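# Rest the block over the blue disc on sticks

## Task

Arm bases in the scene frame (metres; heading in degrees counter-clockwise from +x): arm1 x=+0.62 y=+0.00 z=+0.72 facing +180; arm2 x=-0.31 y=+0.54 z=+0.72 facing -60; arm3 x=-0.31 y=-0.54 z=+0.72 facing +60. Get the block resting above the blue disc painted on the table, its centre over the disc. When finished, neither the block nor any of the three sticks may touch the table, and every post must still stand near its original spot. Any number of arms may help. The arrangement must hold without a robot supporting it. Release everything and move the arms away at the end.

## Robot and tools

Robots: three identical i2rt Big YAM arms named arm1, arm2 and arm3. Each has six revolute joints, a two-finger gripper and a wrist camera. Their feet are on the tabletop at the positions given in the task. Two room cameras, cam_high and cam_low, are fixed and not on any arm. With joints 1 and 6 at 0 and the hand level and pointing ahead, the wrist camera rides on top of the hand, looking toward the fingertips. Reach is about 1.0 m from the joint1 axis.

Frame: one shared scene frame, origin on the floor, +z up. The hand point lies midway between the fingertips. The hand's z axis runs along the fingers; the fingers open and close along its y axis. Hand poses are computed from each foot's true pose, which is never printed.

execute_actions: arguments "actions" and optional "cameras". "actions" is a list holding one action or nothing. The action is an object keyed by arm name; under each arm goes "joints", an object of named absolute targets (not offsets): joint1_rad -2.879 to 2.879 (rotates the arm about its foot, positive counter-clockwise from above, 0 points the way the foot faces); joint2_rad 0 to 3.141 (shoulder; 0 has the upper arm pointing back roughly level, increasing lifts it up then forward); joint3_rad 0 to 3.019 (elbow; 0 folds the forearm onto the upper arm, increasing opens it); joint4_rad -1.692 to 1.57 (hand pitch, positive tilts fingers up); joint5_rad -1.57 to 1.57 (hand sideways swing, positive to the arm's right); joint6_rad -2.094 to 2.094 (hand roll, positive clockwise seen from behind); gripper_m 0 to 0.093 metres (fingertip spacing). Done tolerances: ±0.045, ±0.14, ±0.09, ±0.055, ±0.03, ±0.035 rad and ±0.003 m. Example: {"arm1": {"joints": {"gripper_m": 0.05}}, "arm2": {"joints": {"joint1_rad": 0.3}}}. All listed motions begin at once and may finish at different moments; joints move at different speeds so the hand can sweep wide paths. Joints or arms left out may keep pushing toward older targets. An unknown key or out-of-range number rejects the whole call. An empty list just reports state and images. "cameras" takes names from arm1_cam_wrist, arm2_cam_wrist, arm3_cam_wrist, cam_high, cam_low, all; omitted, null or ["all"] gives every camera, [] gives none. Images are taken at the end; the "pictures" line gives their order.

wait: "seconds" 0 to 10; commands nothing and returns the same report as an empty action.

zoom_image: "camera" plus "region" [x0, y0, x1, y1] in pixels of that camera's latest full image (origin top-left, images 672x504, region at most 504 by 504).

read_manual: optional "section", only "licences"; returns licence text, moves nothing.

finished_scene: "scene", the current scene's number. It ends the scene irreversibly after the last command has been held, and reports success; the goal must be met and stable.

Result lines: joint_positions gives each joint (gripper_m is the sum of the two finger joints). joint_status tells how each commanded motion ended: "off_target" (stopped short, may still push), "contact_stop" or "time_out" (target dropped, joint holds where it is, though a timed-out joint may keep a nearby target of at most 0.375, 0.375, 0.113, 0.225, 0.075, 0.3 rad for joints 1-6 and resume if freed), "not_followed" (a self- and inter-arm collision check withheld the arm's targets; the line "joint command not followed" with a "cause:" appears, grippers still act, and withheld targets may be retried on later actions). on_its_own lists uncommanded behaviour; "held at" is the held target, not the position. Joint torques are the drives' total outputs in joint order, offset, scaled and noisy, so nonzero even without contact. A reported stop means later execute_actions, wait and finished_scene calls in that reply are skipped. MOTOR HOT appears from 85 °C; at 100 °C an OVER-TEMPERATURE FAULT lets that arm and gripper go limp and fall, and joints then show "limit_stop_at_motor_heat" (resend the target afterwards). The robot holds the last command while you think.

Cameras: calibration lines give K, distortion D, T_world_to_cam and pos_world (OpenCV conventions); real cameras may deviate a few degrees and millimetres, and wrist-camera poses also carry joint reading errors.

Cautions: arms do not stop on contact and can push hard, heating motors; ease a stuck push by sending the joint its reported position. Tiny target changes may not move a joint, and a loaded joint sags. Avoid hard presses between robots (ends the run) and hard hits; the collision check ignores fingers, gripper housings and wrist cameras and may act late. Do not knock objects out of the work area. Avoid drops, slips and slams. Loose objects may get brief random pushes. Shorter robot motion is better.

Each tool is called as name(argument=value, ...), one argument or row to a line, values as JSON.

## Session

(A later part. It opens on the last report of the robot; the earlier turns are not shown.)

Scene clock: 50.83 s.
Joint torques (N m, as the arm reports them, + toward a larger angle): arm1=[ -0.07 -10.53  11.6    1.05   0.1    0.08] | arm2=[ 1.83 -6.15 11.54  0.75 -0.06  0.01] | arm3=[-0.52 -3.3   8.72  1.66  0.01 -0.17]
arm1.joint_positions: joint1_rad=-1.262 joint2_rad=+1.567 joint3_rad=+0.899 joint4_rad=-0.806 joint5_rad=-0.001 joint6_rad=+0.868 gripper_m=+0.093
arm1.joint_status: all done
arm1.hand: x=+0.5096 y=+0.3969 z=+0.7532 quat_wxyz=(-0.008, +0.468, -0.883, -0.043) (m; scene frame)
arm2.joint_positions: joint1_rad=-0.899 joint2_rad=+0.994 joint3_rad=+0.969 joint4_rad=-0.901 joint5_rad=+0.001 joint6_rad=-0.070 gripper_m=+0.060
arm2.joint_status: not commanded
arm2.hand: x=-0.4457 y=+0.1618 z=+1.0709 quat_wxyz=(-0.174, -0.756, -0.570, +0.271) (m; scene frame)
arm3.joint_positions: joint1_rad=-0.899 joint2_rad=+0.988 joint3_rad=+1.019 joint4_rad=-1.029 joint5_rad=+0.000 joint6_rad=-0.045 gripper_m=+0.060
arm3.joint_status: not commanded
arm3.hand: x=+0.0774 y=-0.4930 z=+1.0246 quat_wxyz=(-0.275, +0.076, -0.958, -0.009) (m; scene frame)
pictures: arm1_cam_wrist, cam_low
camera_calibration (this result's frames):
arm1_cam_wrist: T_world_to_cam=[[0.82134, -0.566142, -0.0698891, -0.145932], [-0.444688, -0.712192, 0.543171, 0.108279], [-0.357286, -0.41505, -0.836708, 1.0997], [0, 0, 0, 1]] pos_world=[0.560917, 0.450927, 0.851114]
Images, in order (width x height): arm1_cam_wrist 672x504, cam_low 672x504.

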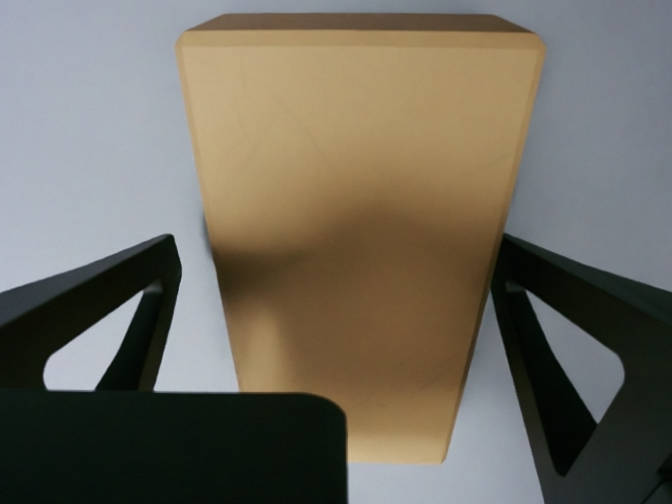

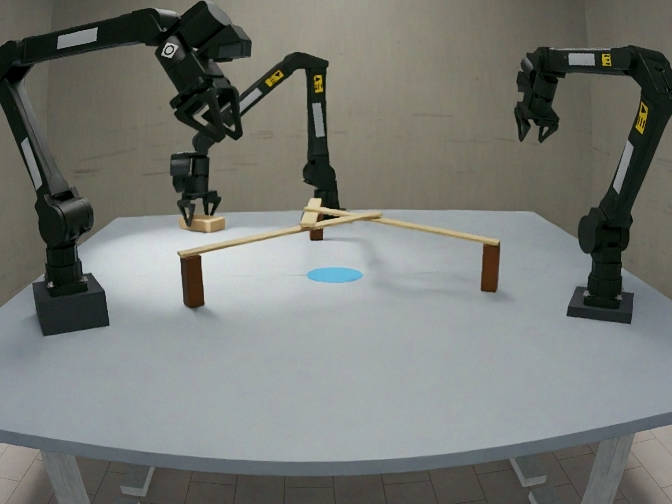

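execute_actions(
  actions=[
    {"arm1":{"joints":{"joint2_rad":1.597,"joint4_rad":-0.846}}},
  ],
  cameras=["arm1_cam_wrist"],
)

Scene clock: 51.97 s.
Joint torques (N m, as the arm reports them, + toward a larger angle): arm1=[ 0.04 -9.75 11.5  -0.15  0.1   0.08] | arm2=[ 1.8  -6.18 11.54  0.62 -0.06  0.04] | arm3=[-0.76 -3.12  8.7   1.71  0.03 -0.17]
arm1.joint_positions: joint1_rad=-1.262 joint2_rad=+1.574 joint3_rad=+0.899 joint4_rad=-0.831 joint5_rad=-0.001 joint6_rad=+0.868 gripper_m=+0.093
arm1.joint_status: all done
arm1.hand: x=+0.5114 y=+0.3903 z=+0.7503 quat_wxyz=(-0.004, +0.468, -0.883, -0.028) (m; scene frame)
arm2.joint_positions: joint1_rad=-0.899 joint2_rad=+0.994 joint3_rad=+0.969 joint4_rad=-0.901 joint5_rad=+0.001 joint6_rad=-0.070 gripper_m=+0.060
arm2.joint_status: not commanded
arm2.hand: x=-0.4457 y=+0.1618 z=+1.0709 quat_wxyz=(-0.174, -0.756, -0.570, +0.271) (m; scene frame)
arm3.joint_positions: joint1_rad=-0.899 joint2_rad=+0.988 joint3_rad=+1.019 joint4_rad=-1.029 joint5_rad=+0.000 joint6_rad=-0.045 gripper_m=+0.060
arm3.joint_status: not commanded
arm3.hand: x=+0.0774 y=-0.4930 z=+1.0246 quat_wxyz=(-0.275, +0.076, -0.958, -0.009) (m; scene frame)
pictures: arm1_cam_wrist
camera_calibration (this result's frames):
arm1_cam_wrist: T_world_to_cam=[[0.821876, -0.567839, -0.0456016, -0.16923], [-0.449332, -0.695391, 0.560831, 0.0885499], [-0.350172, -0.440443, -0.826674, 1.09389], [0, 0, 0, 1]] pos_world=[0.561925, 0.447278, 0.846913]
Images, in order (width x height): arm1_cam_wrist 672x504.

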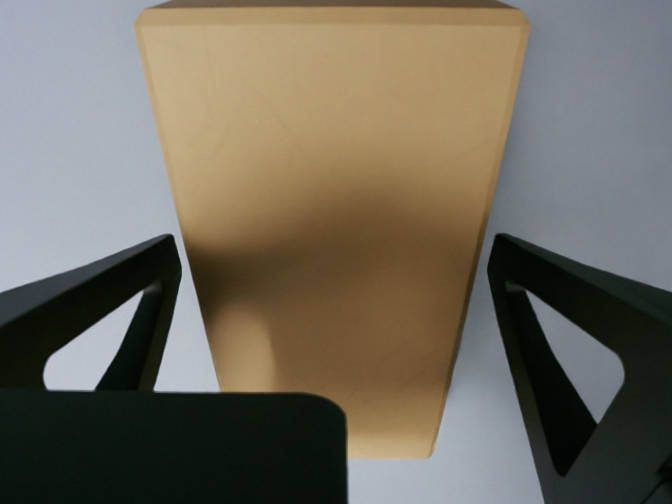

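execute_actions(
  actions=[
    {"arm1":{"joints":{"gripper_m":0.05}}},
  ],
  cameras=["arm1_cam_wrist","cam_high"],
)

zoom_image(
  camera="cam_high",
  region=[295, 215, 375, 285],
)

zoom_image(
  camera="cam_high",
  region=[245, 175, 425, 315],
)

Scene clock: 52.93 s.
Joint torques (N m, as the arm reports them, + toward a larger angle): arm1=[ 0.05 -9.67 11.5  -0.12  0.1   0.08] | arm2=[ 2.13 -5.83 11.37  0.65 -0.06  0.04] | arm3=[-0.48 -3.1   8.65  1.65  0.04 -0.17]
arm1.joint_positions: joint1_rad=-1.262 joint2_rad=+1.574 joint3_rad=+0.899 joint4_rad=-0.832 joint5_rad=-0.001 joint6_rad=+0.869 gripper_m=+0.070
arm1.joint_status: gripper_m off_target (ended at +0.070, target +0.050)
arm1.hand: x=+0.5115 y=+0.3901 z=+0.7501 quat_wxyz=(-0.004, +0.468, -0.883, -0.027) (m; scene frame)
arm2.joint_positions: joint1_rad=-0.899 joint2_rad=+0.994 joint3_rad=+0.969 joint4_rad=-0.901 joint5_rad=+0.001 joint6_rad=-0.070 gripper_m=+0.060
arm2.joint_status: not commanded
arm2.hand: x=-0.4457 y=+0.1618 z=+1.0709 quat_wxyz=(-0.174, -0.756, -0.570, +0.271) (m; scene frame)
arm3.joint_positions: joint1_rad=-0.899 joint2_rad=+0.988 joint3_rad=+1.019 joint4_rad=-1.029 joint5_rad=+0.000 joint6_rad=-0.045 gripper_m=+0.060
arm3.joint_status: not commanded
arm3.hand: x=+0.0774 y=-0.4930 z=+1.0246 quat_wxyz=(-0.275, +0.076, -0.958, -0.009) (m; scene frame)
pictures: arm1_cam_wrist, cam_high
camera_calibration (this result's frames):
arm1_cam_wrist: T_world_to_cam=[[0.821451, -0.568497, -0.0450408, -0.169287], [-0.449953, -0.69463, 0.561277, 0.0882455], [-0.350371, -0.440796, -0.826401, 1.09376], [0, 0, 0, 1]] pos_world=[0.561989, 0.447182, 0.846728]
Images, in order (width x height): arm1_cam_wrist 672x504, cam_high 672x504.

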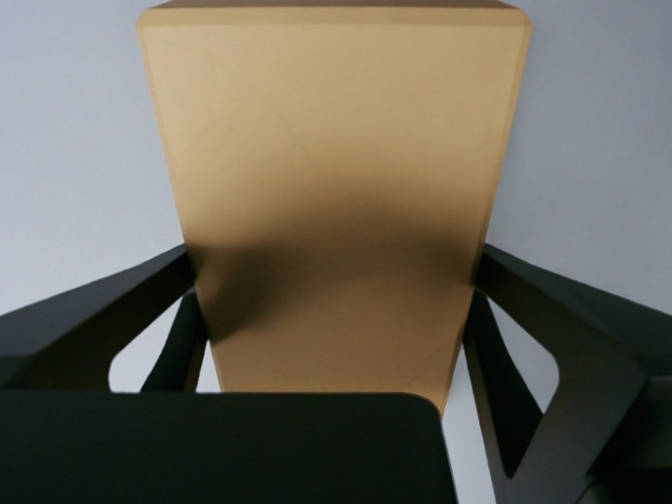

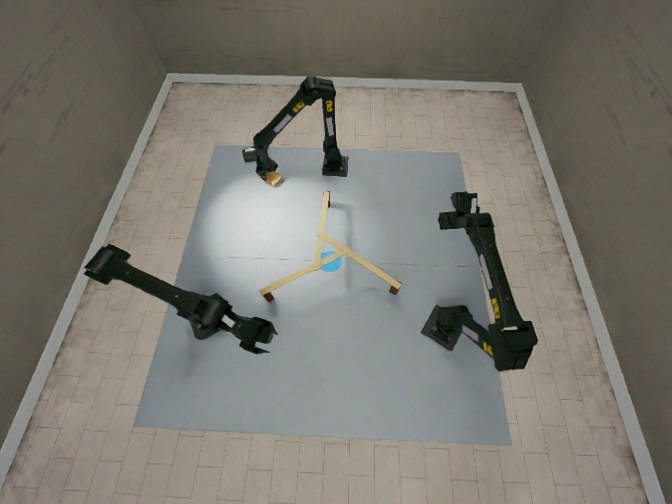

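Region (295, 215, 375, 285) of cam_high's 672x504 image, scaled by 6.300, with more detail than that image has; it fills the top 441 rows of this view, and the rest is white.

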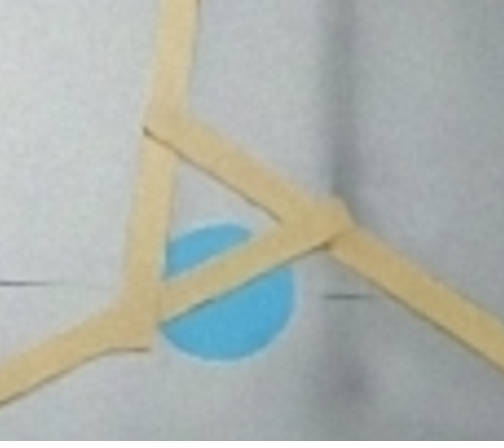

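Region (245, 175, 425, 315) of cam_high's 672x504 image, scaled by 2.800, with more detail than that image has.

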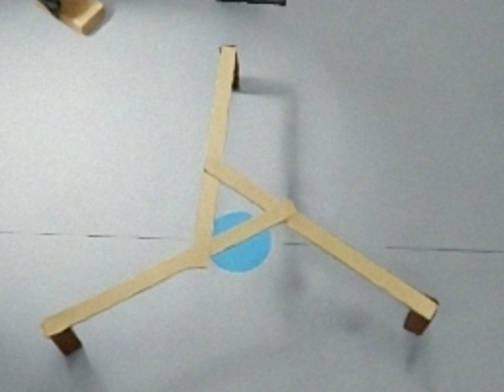

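execute_actions(
  actions=[
    {"arm1":{"joints":{"joint1_rad":0.03,"joint2_rad":1.574,"joint3_rad":2.0,"joint4_rad":-1.50,"joint6_rad":0.548}}},
  ],
  cameras=["cam_low"],
)

Scene clock: 57.27 s.
Joint torques (N m, as the arm reports them, + toward a larger angle): arm1=[  0.32 -14.55  16.36   0.69   0.13  -0.13] | arm2=[ 1.78 -5.54 11.56  0.81 -0.04  0.03] | arm3=[-0.65 -3.12  8.71  1.62  0.03 -0.17]
arm1.joint_positions: joint1_rad=+0.031 joint2_rad=+1.582 joint3_rad=+1.948 joint4_rad=-1.487 joint5_rad=-0.002 joint6_rad=+0.557 gripper_m=+0.070
arm1.joint_status: all done
arm1.hand: x=+0.0626 y=+0.0066 z=+1.1521 quat_wxyz=(+0.066, +0.936, -0.271, -0.213) (m; scene frame)
arm2.joint_positions: joint1_rad=-0.899 joint2_rad=+0.994 joint3_rad=+0.969 joint4_rad=-0.901 joint5_rad=+0.001 joint6_rad=-0.070 gripper_m=+0.060
arm2.joint_status: not commanded
arm2.hand: x=-0.4457 y=+0.1618 z=+1.0709 quat_wxyz=(-0.174, -0.756, -0.570, +0.271) (m; scene frame)
arm3.joint_positions: joint1_rad=-0.899 joint2_rad=+0.988 joint3_rad=+1.019 joint4_rad=-1.029 joint5_rad=+0.000 joint6_rad=-0.045 gripper_m=+0.060
arm3.joint_status: not commanded
arm3.hand: x=+0.0774 y=-0.4930 z=+1.0246 quat_wxyz=(-0.275, +0.076, -0.958, -0.009) (m; scene frame)
pictures: cam_low
Images, in order (width x height): cam_low 672x504.

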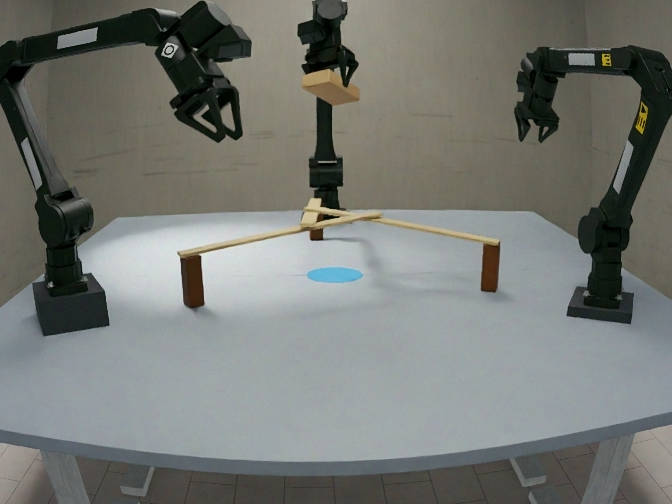

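execute_actions(
  actions=[
    {"arm1":{"joints":{"joint2_rad":1.97,"joint4_rad":-1.455}}},
  ],
  cameras=["arm1_cam_wrist","cam_high","cam_low"],
)

zoom_image(
  camera="cam_low",
  region=[275, 150, 405, 245],
)

zoom_image(
  camera="cam_high",
  region=[285, 200, 385, 285],
)

Scene clock: 59.20 s.
Joint torques (N m, as the arm reports them, + toward a larger angle): arm1=[  0.27 -19.51  13.42   1.    -0.02  -0.12] | arm2=[ 1.72 -6.02 11.62  0.81 -0.06  0.03] | arm3=[-0.55 -3.34  8.78  1.64  0.02 -0.15]
arm1.joint_positions: joint1_rad=+0.031 joint2_rad=+1.969 joint3_rad=+1.977 joint4_rad=-1.466 joint5_rad=+0.001 joint6_rad=+0.557 gripper_m=+0.070
arm1.joint_status: all done
arm1.hand: x=-0.0208 y=+0.0059 z=+0.9408 quat_wxyz=(+0.019, +0.959, -0.277, -0.054) (m; scene frame)
arm2.joint_positions: joint1_rad=-0.899 joint2_rad=+0.994 joint3_rad=+0.969 joint4_rad=-0.901 joint5_rad=+0.001 joint6_rad=-0.070 gripper_m=+0.060
arm2.joint_status: not commanded
arm2.hand: x=-0.4457 y=+0.1618 z=+1.0709 quat_wxyz=(-0.174, -0.756, -0.570, +0.271) (m; scene frame)
arm3.joint_positions: joint1_rad=-0.899 joint2_rad=+0.988 joint3_rad=+1.019 joint4_rad=-1.029 joint5_rad=+0.000 joint6_rad=-0.045 gripper_m=+0.060
arm3.joint_status: not commanded
arm3.hand: x=+0.0774 y=-0.4930 z=+1.0246 quat_wxyz=(-0.275, +0.076, -0.958, -0.009) (m; scene frame)
pictures: arm1_cam_wrist, cam_high, cam_low
camera_calibration (this result's frames):
arm1_cam_wrist: T_world_to_cam=[[0.537977, 0.840301, -0.0668883, 0.0644295], [0.741881, -0.434301, 0.510876, -0.454454], [0.40024, -0.324463, -0.857048, 0.939259], [0, 0, 0, 1]] pos_world=[-0.0734395, 0.0532445, 1.04147]
Images, in order (width x height): arm1_cam_wrist 672x504, cam_high 672x504, cam_low 672x504.

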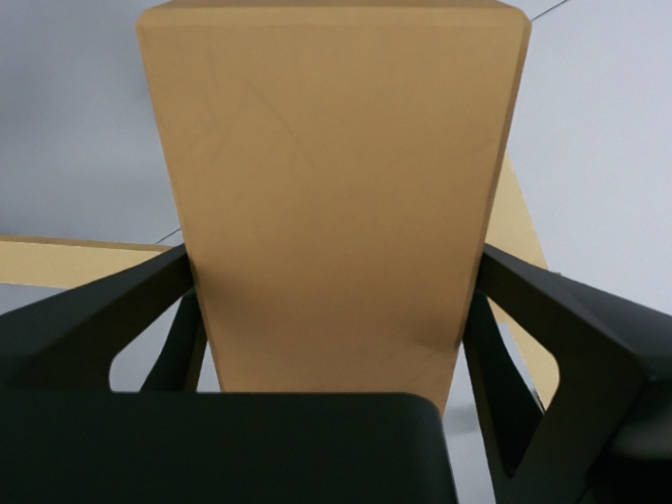

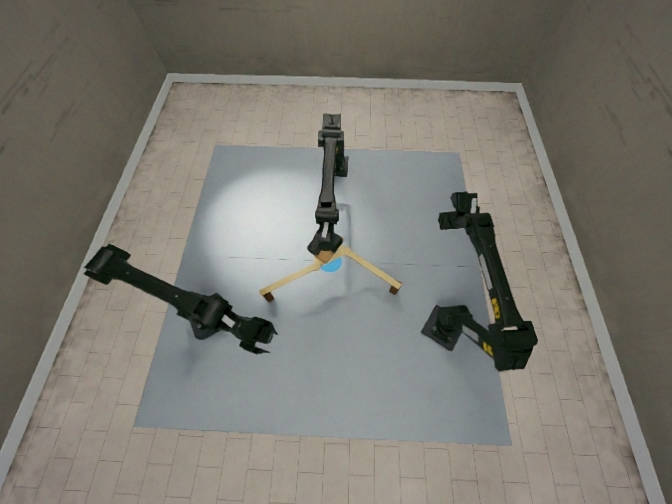

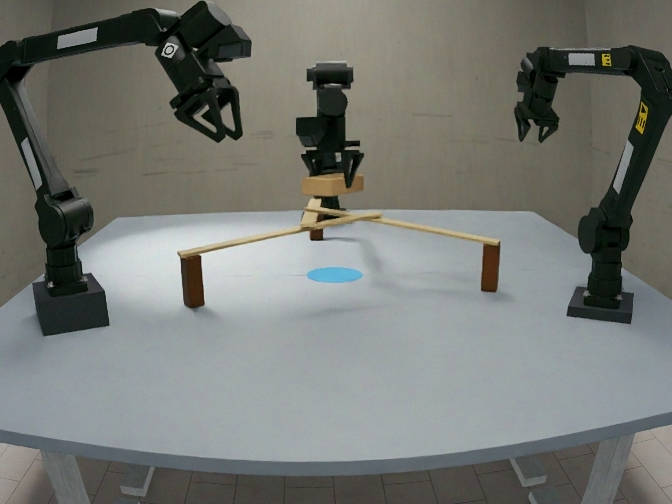

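Region (275, 150, 405, 245) of cam_low's 672x504 image, scaled by 3.877, with more detail than that image has; it fills the top 368 rows of this view, and the rest is white.

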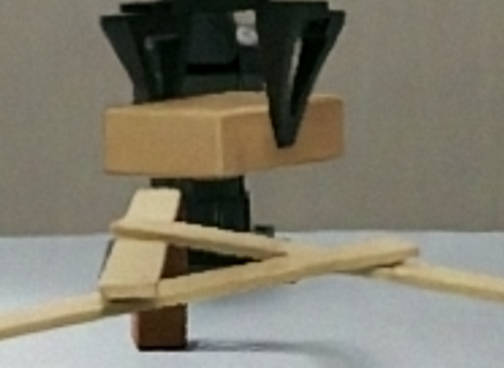

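Region (285, 200, 385, 285) of cam_high's 672x504 image, scaled by 5.040, with more detail than that image has; it fills the top 428 rows of this view, and the rest is white.

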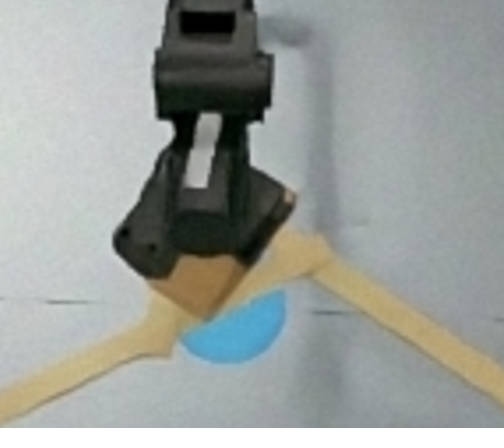

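execute_actions(
  actions=[
    {"arm1":{"joints":{"joint2_rad":1.998,"joint3_rad":1.888,"joint4_rad":-1.395}}},
  ],
  cameras=["arm1_cam_wrist","cam_high","cam_low"],
)

zoom_image(
  camera="cam_low",
  region=[285, 175, 395, 245],
)

zoom_image(
  camera="cam_high",
  region=[285, 200, 385, 285],
)

Scene clock: 62.10 s.
Joint torques (N m, as the arm reports them, + toward a larger angle): arm1=[  0.29 -19.2   11.     0.97  -0.02  -0.11] | arm2=[ 1.74 -6.33 11.52  0.72 -0.08  0.03] | arm3=[-0.58 -3.24  8.69  1.65  0.03 -0.17]
arm1.joint_positions: joint1_rad=+0.031 joint2_rad=+1.995 joint3_rad=+1.887 joint4_rad=-1.409 joint5_rad=+0.001 joint6_rad=+0.557 gripper_m=+0.070
arm1.joint_status: all done
arm1.hand: x=-0.0125 y=+0.0055 z=+0.8896 quat_wxyz=(+0.011, +0.960, -0.278, -0.025) (m; scene frame)
arm2.joint_positions: joint1_rad=-0.899 joint2_rad=+0.994 joint3_rad=+0.969 joint4_rad=-0.901 joint5_rad=+0.001 joint6_rad=-0.070 gripper_m=+0.060
arm2.joint_status: not commanded
arm2.hand: x=-0.4457 y=+0.1618 z=+1.0709 quat_wxyz=(-0.174, -0.756, -0.570, +0.271) (m; scene frame)
arm3.joint_positions: joint1_rad=-0.899 joint2_rad=+0.988 joint3_rad=+1.019 joint4_rad=-1.029 joint5_rad=+0.000 joint6_rad=-0.045 gripper_m=+0.060
arm3.joint_status: not commanded
arm3.hand: x=+0.0774 y=-0.4930 z=+1.0246 quat_wxyz=(-0.275, +0.076, -0.958, -0.009) (m; scene frame)
pictures: arm1_cam_wrist, cam_high, cam_low
camera_calibration (this result's frames):
arm1_cam_wrist: T_world_to_cam=[[0.540587, 0.840557, -0.0350563, 0.0286176], [0.7104, -0.433764, 0.554238, -0.47369], [0.450663, -0.324518, -0.831619, 0.869885], [0, 0, 0, 1]] pos_world=[-0.070986, 0.0527691, 0.986954]
Images, in order (width x height): arm1_cam_wrist 672x504, cam_high 672x504, cam_low 672x504.

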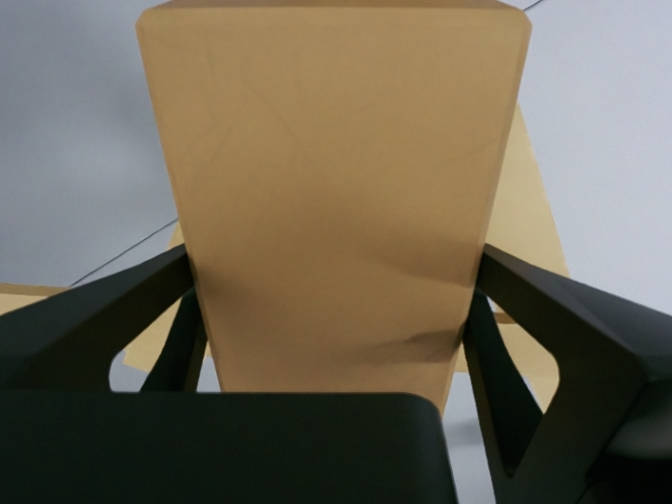

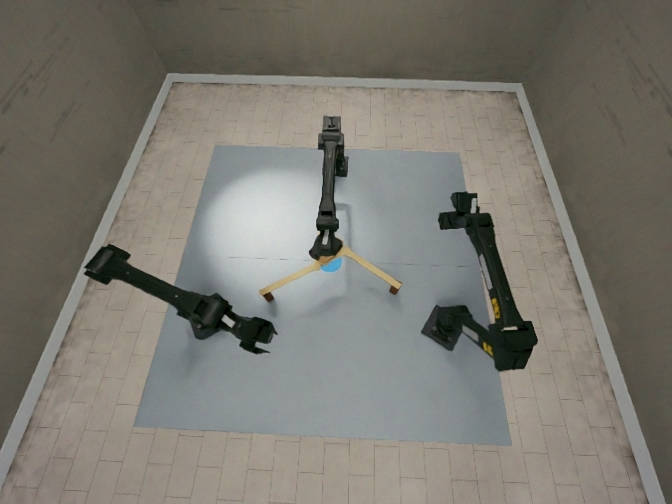

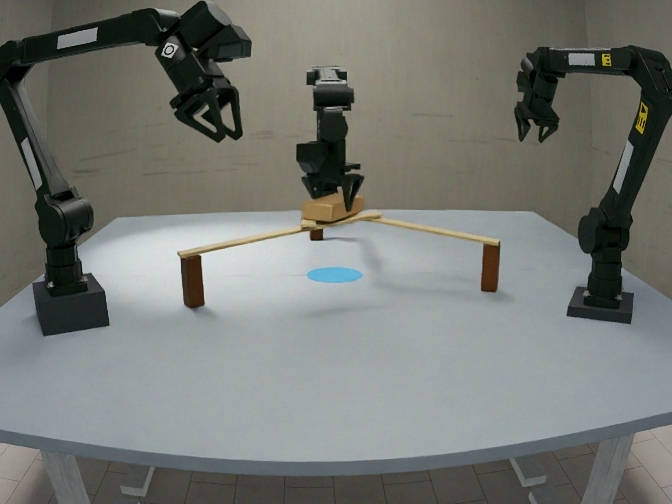

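Region (285, 175, 395, 245) of cam_low's 672x504 image, scaled by 4.582, with more detail than that image has; it fills the top 321 rows of this view, and the rest is white.

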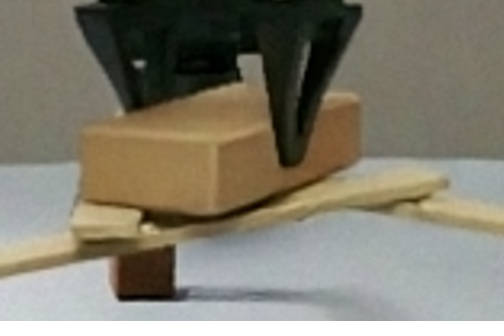

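Region (285, 200, 385, 285) of cam_high's 672x504 image, scaled by 5.040, with more detail than that image has; it fills the top 428 rows of this view, and the rest is white.

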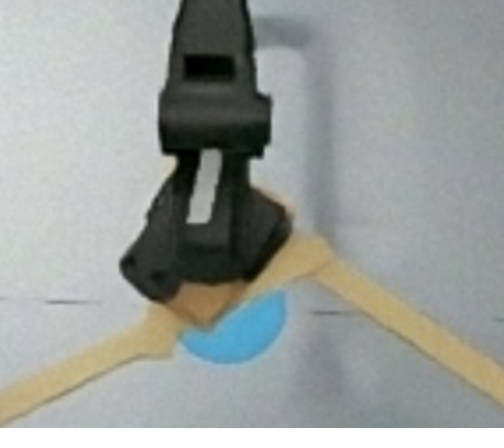

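zoom_image(
  camera="cam_low",
  region=[295, 200, 345, 235],
)

zoom_image(
  camera="cam_low",
  region=[335, 195, 390, 230],
)

Region (295, 200, 345, 235) of cam_low's 672x504 image, scaled by 10.080, with more detail than that image has; it fills the top 353 rows of this view, and the rest is white.

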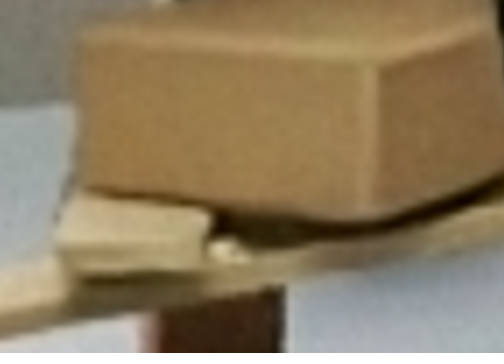

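Region (335, 195, 390, 230) of cam_low's 672x504 image, scaled by 9.164, with more detail than that image has; it fills the top 321 rows of this view, and the rest is white.

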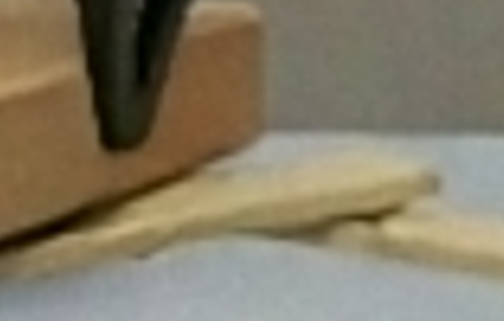

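execute_actions(
  actions=[
    {"arm1":{"joints":{"joint3_rad":1.869,"joint4_rad":-1.38}}},
  ],
  cameras=["cam_low"],
)

zoom_image(
  camera="cam_low",
  region=[295, 190, 390, 240],
)

Scene clock: 63.60 s.
Joint torques (N m, as the arm reports them, + toward a larger angle): arm1=[  0.36 -19.24   9.56   1.11  -0.02  -0.11] | arm2=[ 1.98 -5.7  11.52  0.62 -0.08  0.04] | arm3=[-0.64 -2.9   8.72  1.71  0.01 -0.16]
arm1.joint_positions: joint1_rad=+0.031 joint2_rad=+1.995 joint3_rad=+1.882 joint4_rad=-1.396 joint5_rad=+0.001 joint6_rad=+0.557 gripper_m=+0.070
arm1.joint_status: all done
arm1.hand: x=-0.0143 y=+0.0055 z=+0.8880 quat_wxyz=(+0.012, +0.960, -0.277, -0.029) (m; scene frame)
arm2.joint_positions: joint1_rad=-0.899 joint2_rad=+0.994 joint3_rad=+0.969 joint4_rad=-0.901 joint5_rad=+0.001 joint6_rad=-0.070 gripper_m=+0.060
arm2.joint_status: not commanded
arm2.hand: x=-0.4457 y=+0.1618 z=+1.0709 quat_wxyz=(-0.174, -0.756, -0.570, +0.271) (m; scene frame)
arm3.joint_positions: joint1_rad=-0.899 joint2_rad=+0.988 joint3_rad=+1.019 joint4_rad=-1.029 joint5_rad=+0.000 joint6_rad=-0.045 gripper_m=+0.060
arm3.joint_status: not commanded
arm3.hand: x=+0.0774 y=-0.4930 z=+1.0246 quat_wxyz=(-0.275, +0.076, -0.958, -0.009) (m; scene frame)
pictures: cam_low
Images, in order (width x height): cam_low 672x504.

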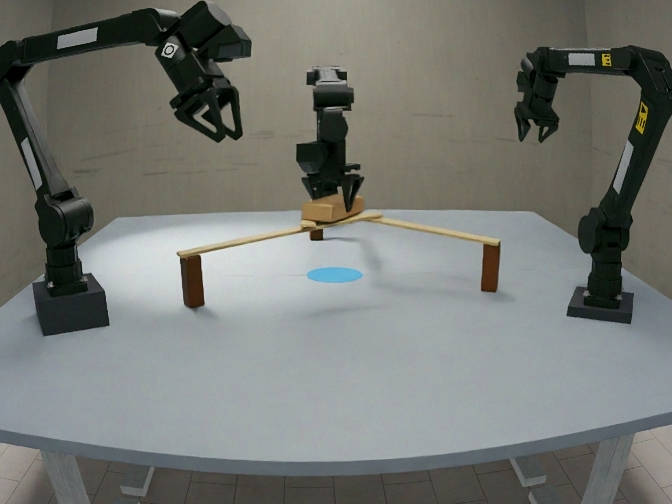

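Region (295, 190, 390, 240) of cam_low's 672x504 image, scaled by 5.305, with more detail than that image has; it fills the top 265 rows of this view, and the rest is white.

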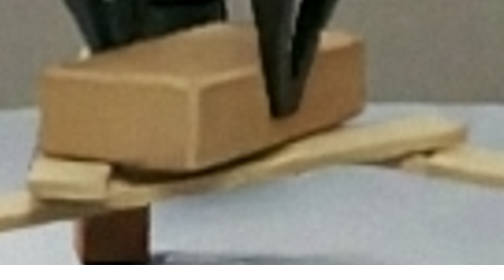

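execute_actions(
  actions=[
    {"arm1":{"joints":{"gripper_m":0.09}}},
  ],
  cameras=["cam_low"],
)

zoom_image(
  camera="cam_low",
  region=[285, 180, 395, 245],
)

Scene clock: 64.40 s.
Joint torques (N m, as the arm reports them, + toward a larger angle): arm1=[  0.17 -19.39   9.78   1.09  -0.02  -0.11] | arm2=[ 1.93 -6.34 11.41  0.66 -0.06  0.09] | arm3=[-0.65 -3.24  8.73  1.7   0.03 -0.15]
arm1.joint_positions: joint1_rad=+0.031 joint2_rad=+1.995 joint3_rad=+1.880 joint4_rad=-1.396 joint5_rad=+0.001 joint6_rad=+0.557 gripper_m=+0.090
arm1.joint_status: all done
arm1.hand: x=-0.0138 y=+0.0054 z=+0.8872 quat_wxyz=(+0.012, +0.960, -0.278, -0.028) (m; scene frame)
arm2.joint_positions: joint1_rad=-0.899 joint2_rad=+0.994 joint3_rad=+0.969 joint4_rad=-0.901 joint5_rad=+0.001 joint6_rad=-0.070 gripper_m=+0.060
arm2.joint_status: not commanded
arm2.hand: x=-0.4457 y=+0.1618 z=+1.0709 quat_wxyz=(-0.174, -0.756, -0.570, +0.271) (m; scene frame)
arm3.joint_positions: joint1_rad=-0.899 joint2_rad=+0.988 joint3_rad=+1.019 joint4_rad=-1.029 joint5_rad=+0.000 joint6_rad=-0.045 gripper_m=+0.060
arm3.joint_status: not commanded
arm3.hand: x=+0.0774 y=-0.4930 z=+1.0246 quat_wxyz=(-0.275, +0.076, -0.958, -0.009) (m; scene frame)
pictures: cam_low
Images, in order (width x height): cam_low 672x504.

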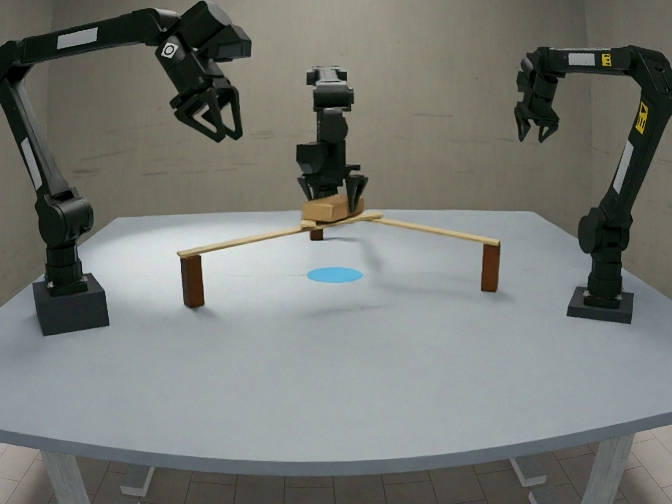

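Region (285, 180, 395, 245) of cam_low's 672x504 image, scaled by 4.582, with more detail than that image has; it fills the top 298 rows of this view, and the rest is white.

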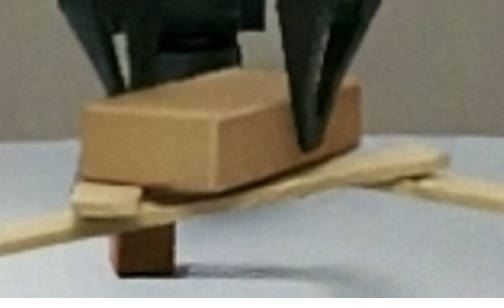

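execute_actions(
  actions=[
    {"arm1":{"joints":{"joint2_rad":1.6}}},
  ],
  cameras=["cam_high","cam_low","arm1_cam_wrist"],
)

zoom_image(
  camera="cam_high",
  region=[245, 175, 425, 315],
)

zoom_image(
  camera="cam_low",
  region=[170, 180, 510, 310],
)

Scene clock: 66.23 s.
Joint torques (N m, as the arm reports them, + toward a larger angle): arm1=[  0.27 -14.49  12.12   1.71  -0.02  -0.13] | arm2=[ 1.77 -6.07 11.6   0.68 -0.08  0.06] | arm3=[-0.74 -3.23  8.68  1.67  0.03 -0.17]
arm1.joint_positions: joint1_rad=+0.031 joint2_rad=+1.601 joint3_rad=+1.862 joint4_rad=-1.393 joint5_rad=+0.001 joint6_rad=+0.557 gripper_m=+0.090
arm1.joint_status: all done
arm1.hand: x=+0.0455 y=+0.0070 z=+1.1120 quat_wxyz=(+0.063, +0.937, -0.272, -0.209) (m; scene frame)
arm2.joint_positions: joint1_rad=-0.899 joint2_rad=+0.994 joint3_rad=+0.969 joint4_rad=-0.901 joint5_rad=+0.001 joint6_rad=-0.070 gripper_m=+0.060
arm2.joint_status: not commanded
arm2.hand: x=-0.4457 y=+0.1618 z=+1.0709 quat_wxyz=(-0.174, -0.756, -0.570, +0.271) (m; scene frame)
arm3.joint_positions: joint1_rad=-0.899 joint2_rad=+0.988 joint3_rad=+1.019 joint4_rad=-1.029 joint5_rad=+0.000 joint6_rad=-0.045 gripper_m=+0.060
arm3.joint_status: not commanded
arm3.hand: x=+0.0774 y=-0.4930 z=+1.0246 quat_wxyz=(-0.275, +0.076, -0.958, -0.009) (m; scene frame)
pictures: arm1_cam_wrist, cam_high, cam_low
camera_calibration (this result's frames):
arm1_cam_wrist: T_world_to_cam=[[0.490705, 0.839133, -0.234657, 0.22797], [0.865147, -0.437211, 0.245696, -0.301405], [0.103576, -0.323577, -0.940516, 1.1661], [0, 0, 0, 1]] pos_world=[0.0281128, 0.0542489, 1.22429]
Images, in order (width x height): arm1_cam_wrist 672x504, cam_high 672x504, cam_low 672x504.

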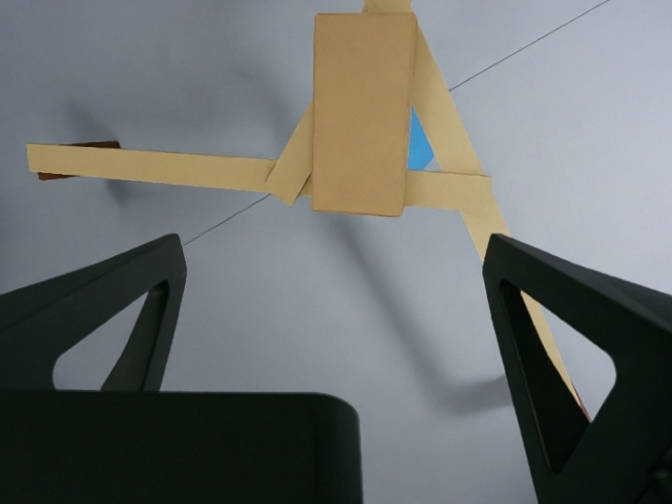

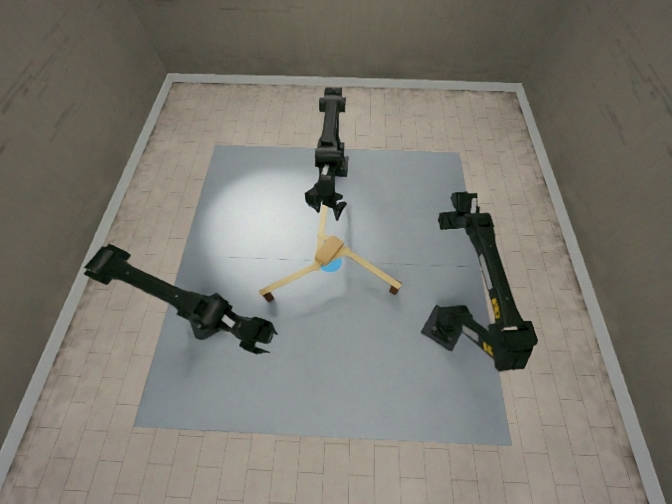

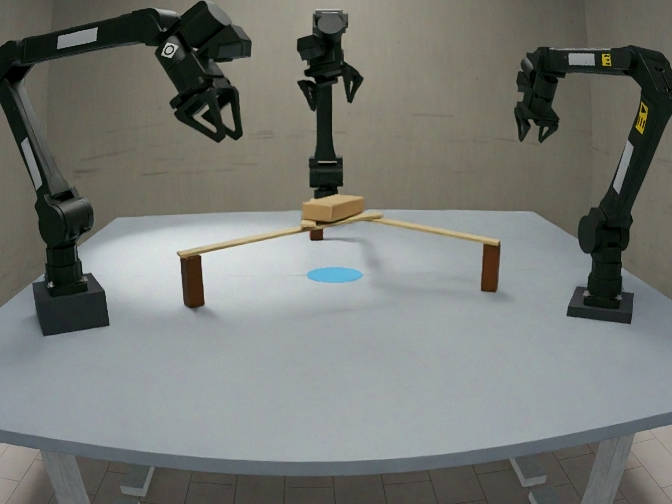

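Region (245, 175, 425, 315) of cam_high's 672x504 image, scaled by 2.800, with more detail than that image has.

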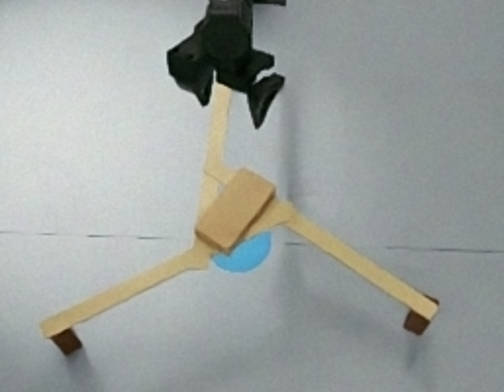

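Region (170, 180, 510, 310) of cam_low's 672x504 image, scaled by 1.482, with more detail than that image has; it fills the top 193 rows of this view, and the rest is white.

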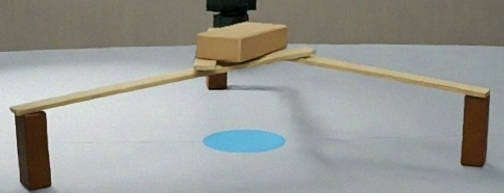

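finished_scene(
  scene=2,
)

The scene is finished: the task was done.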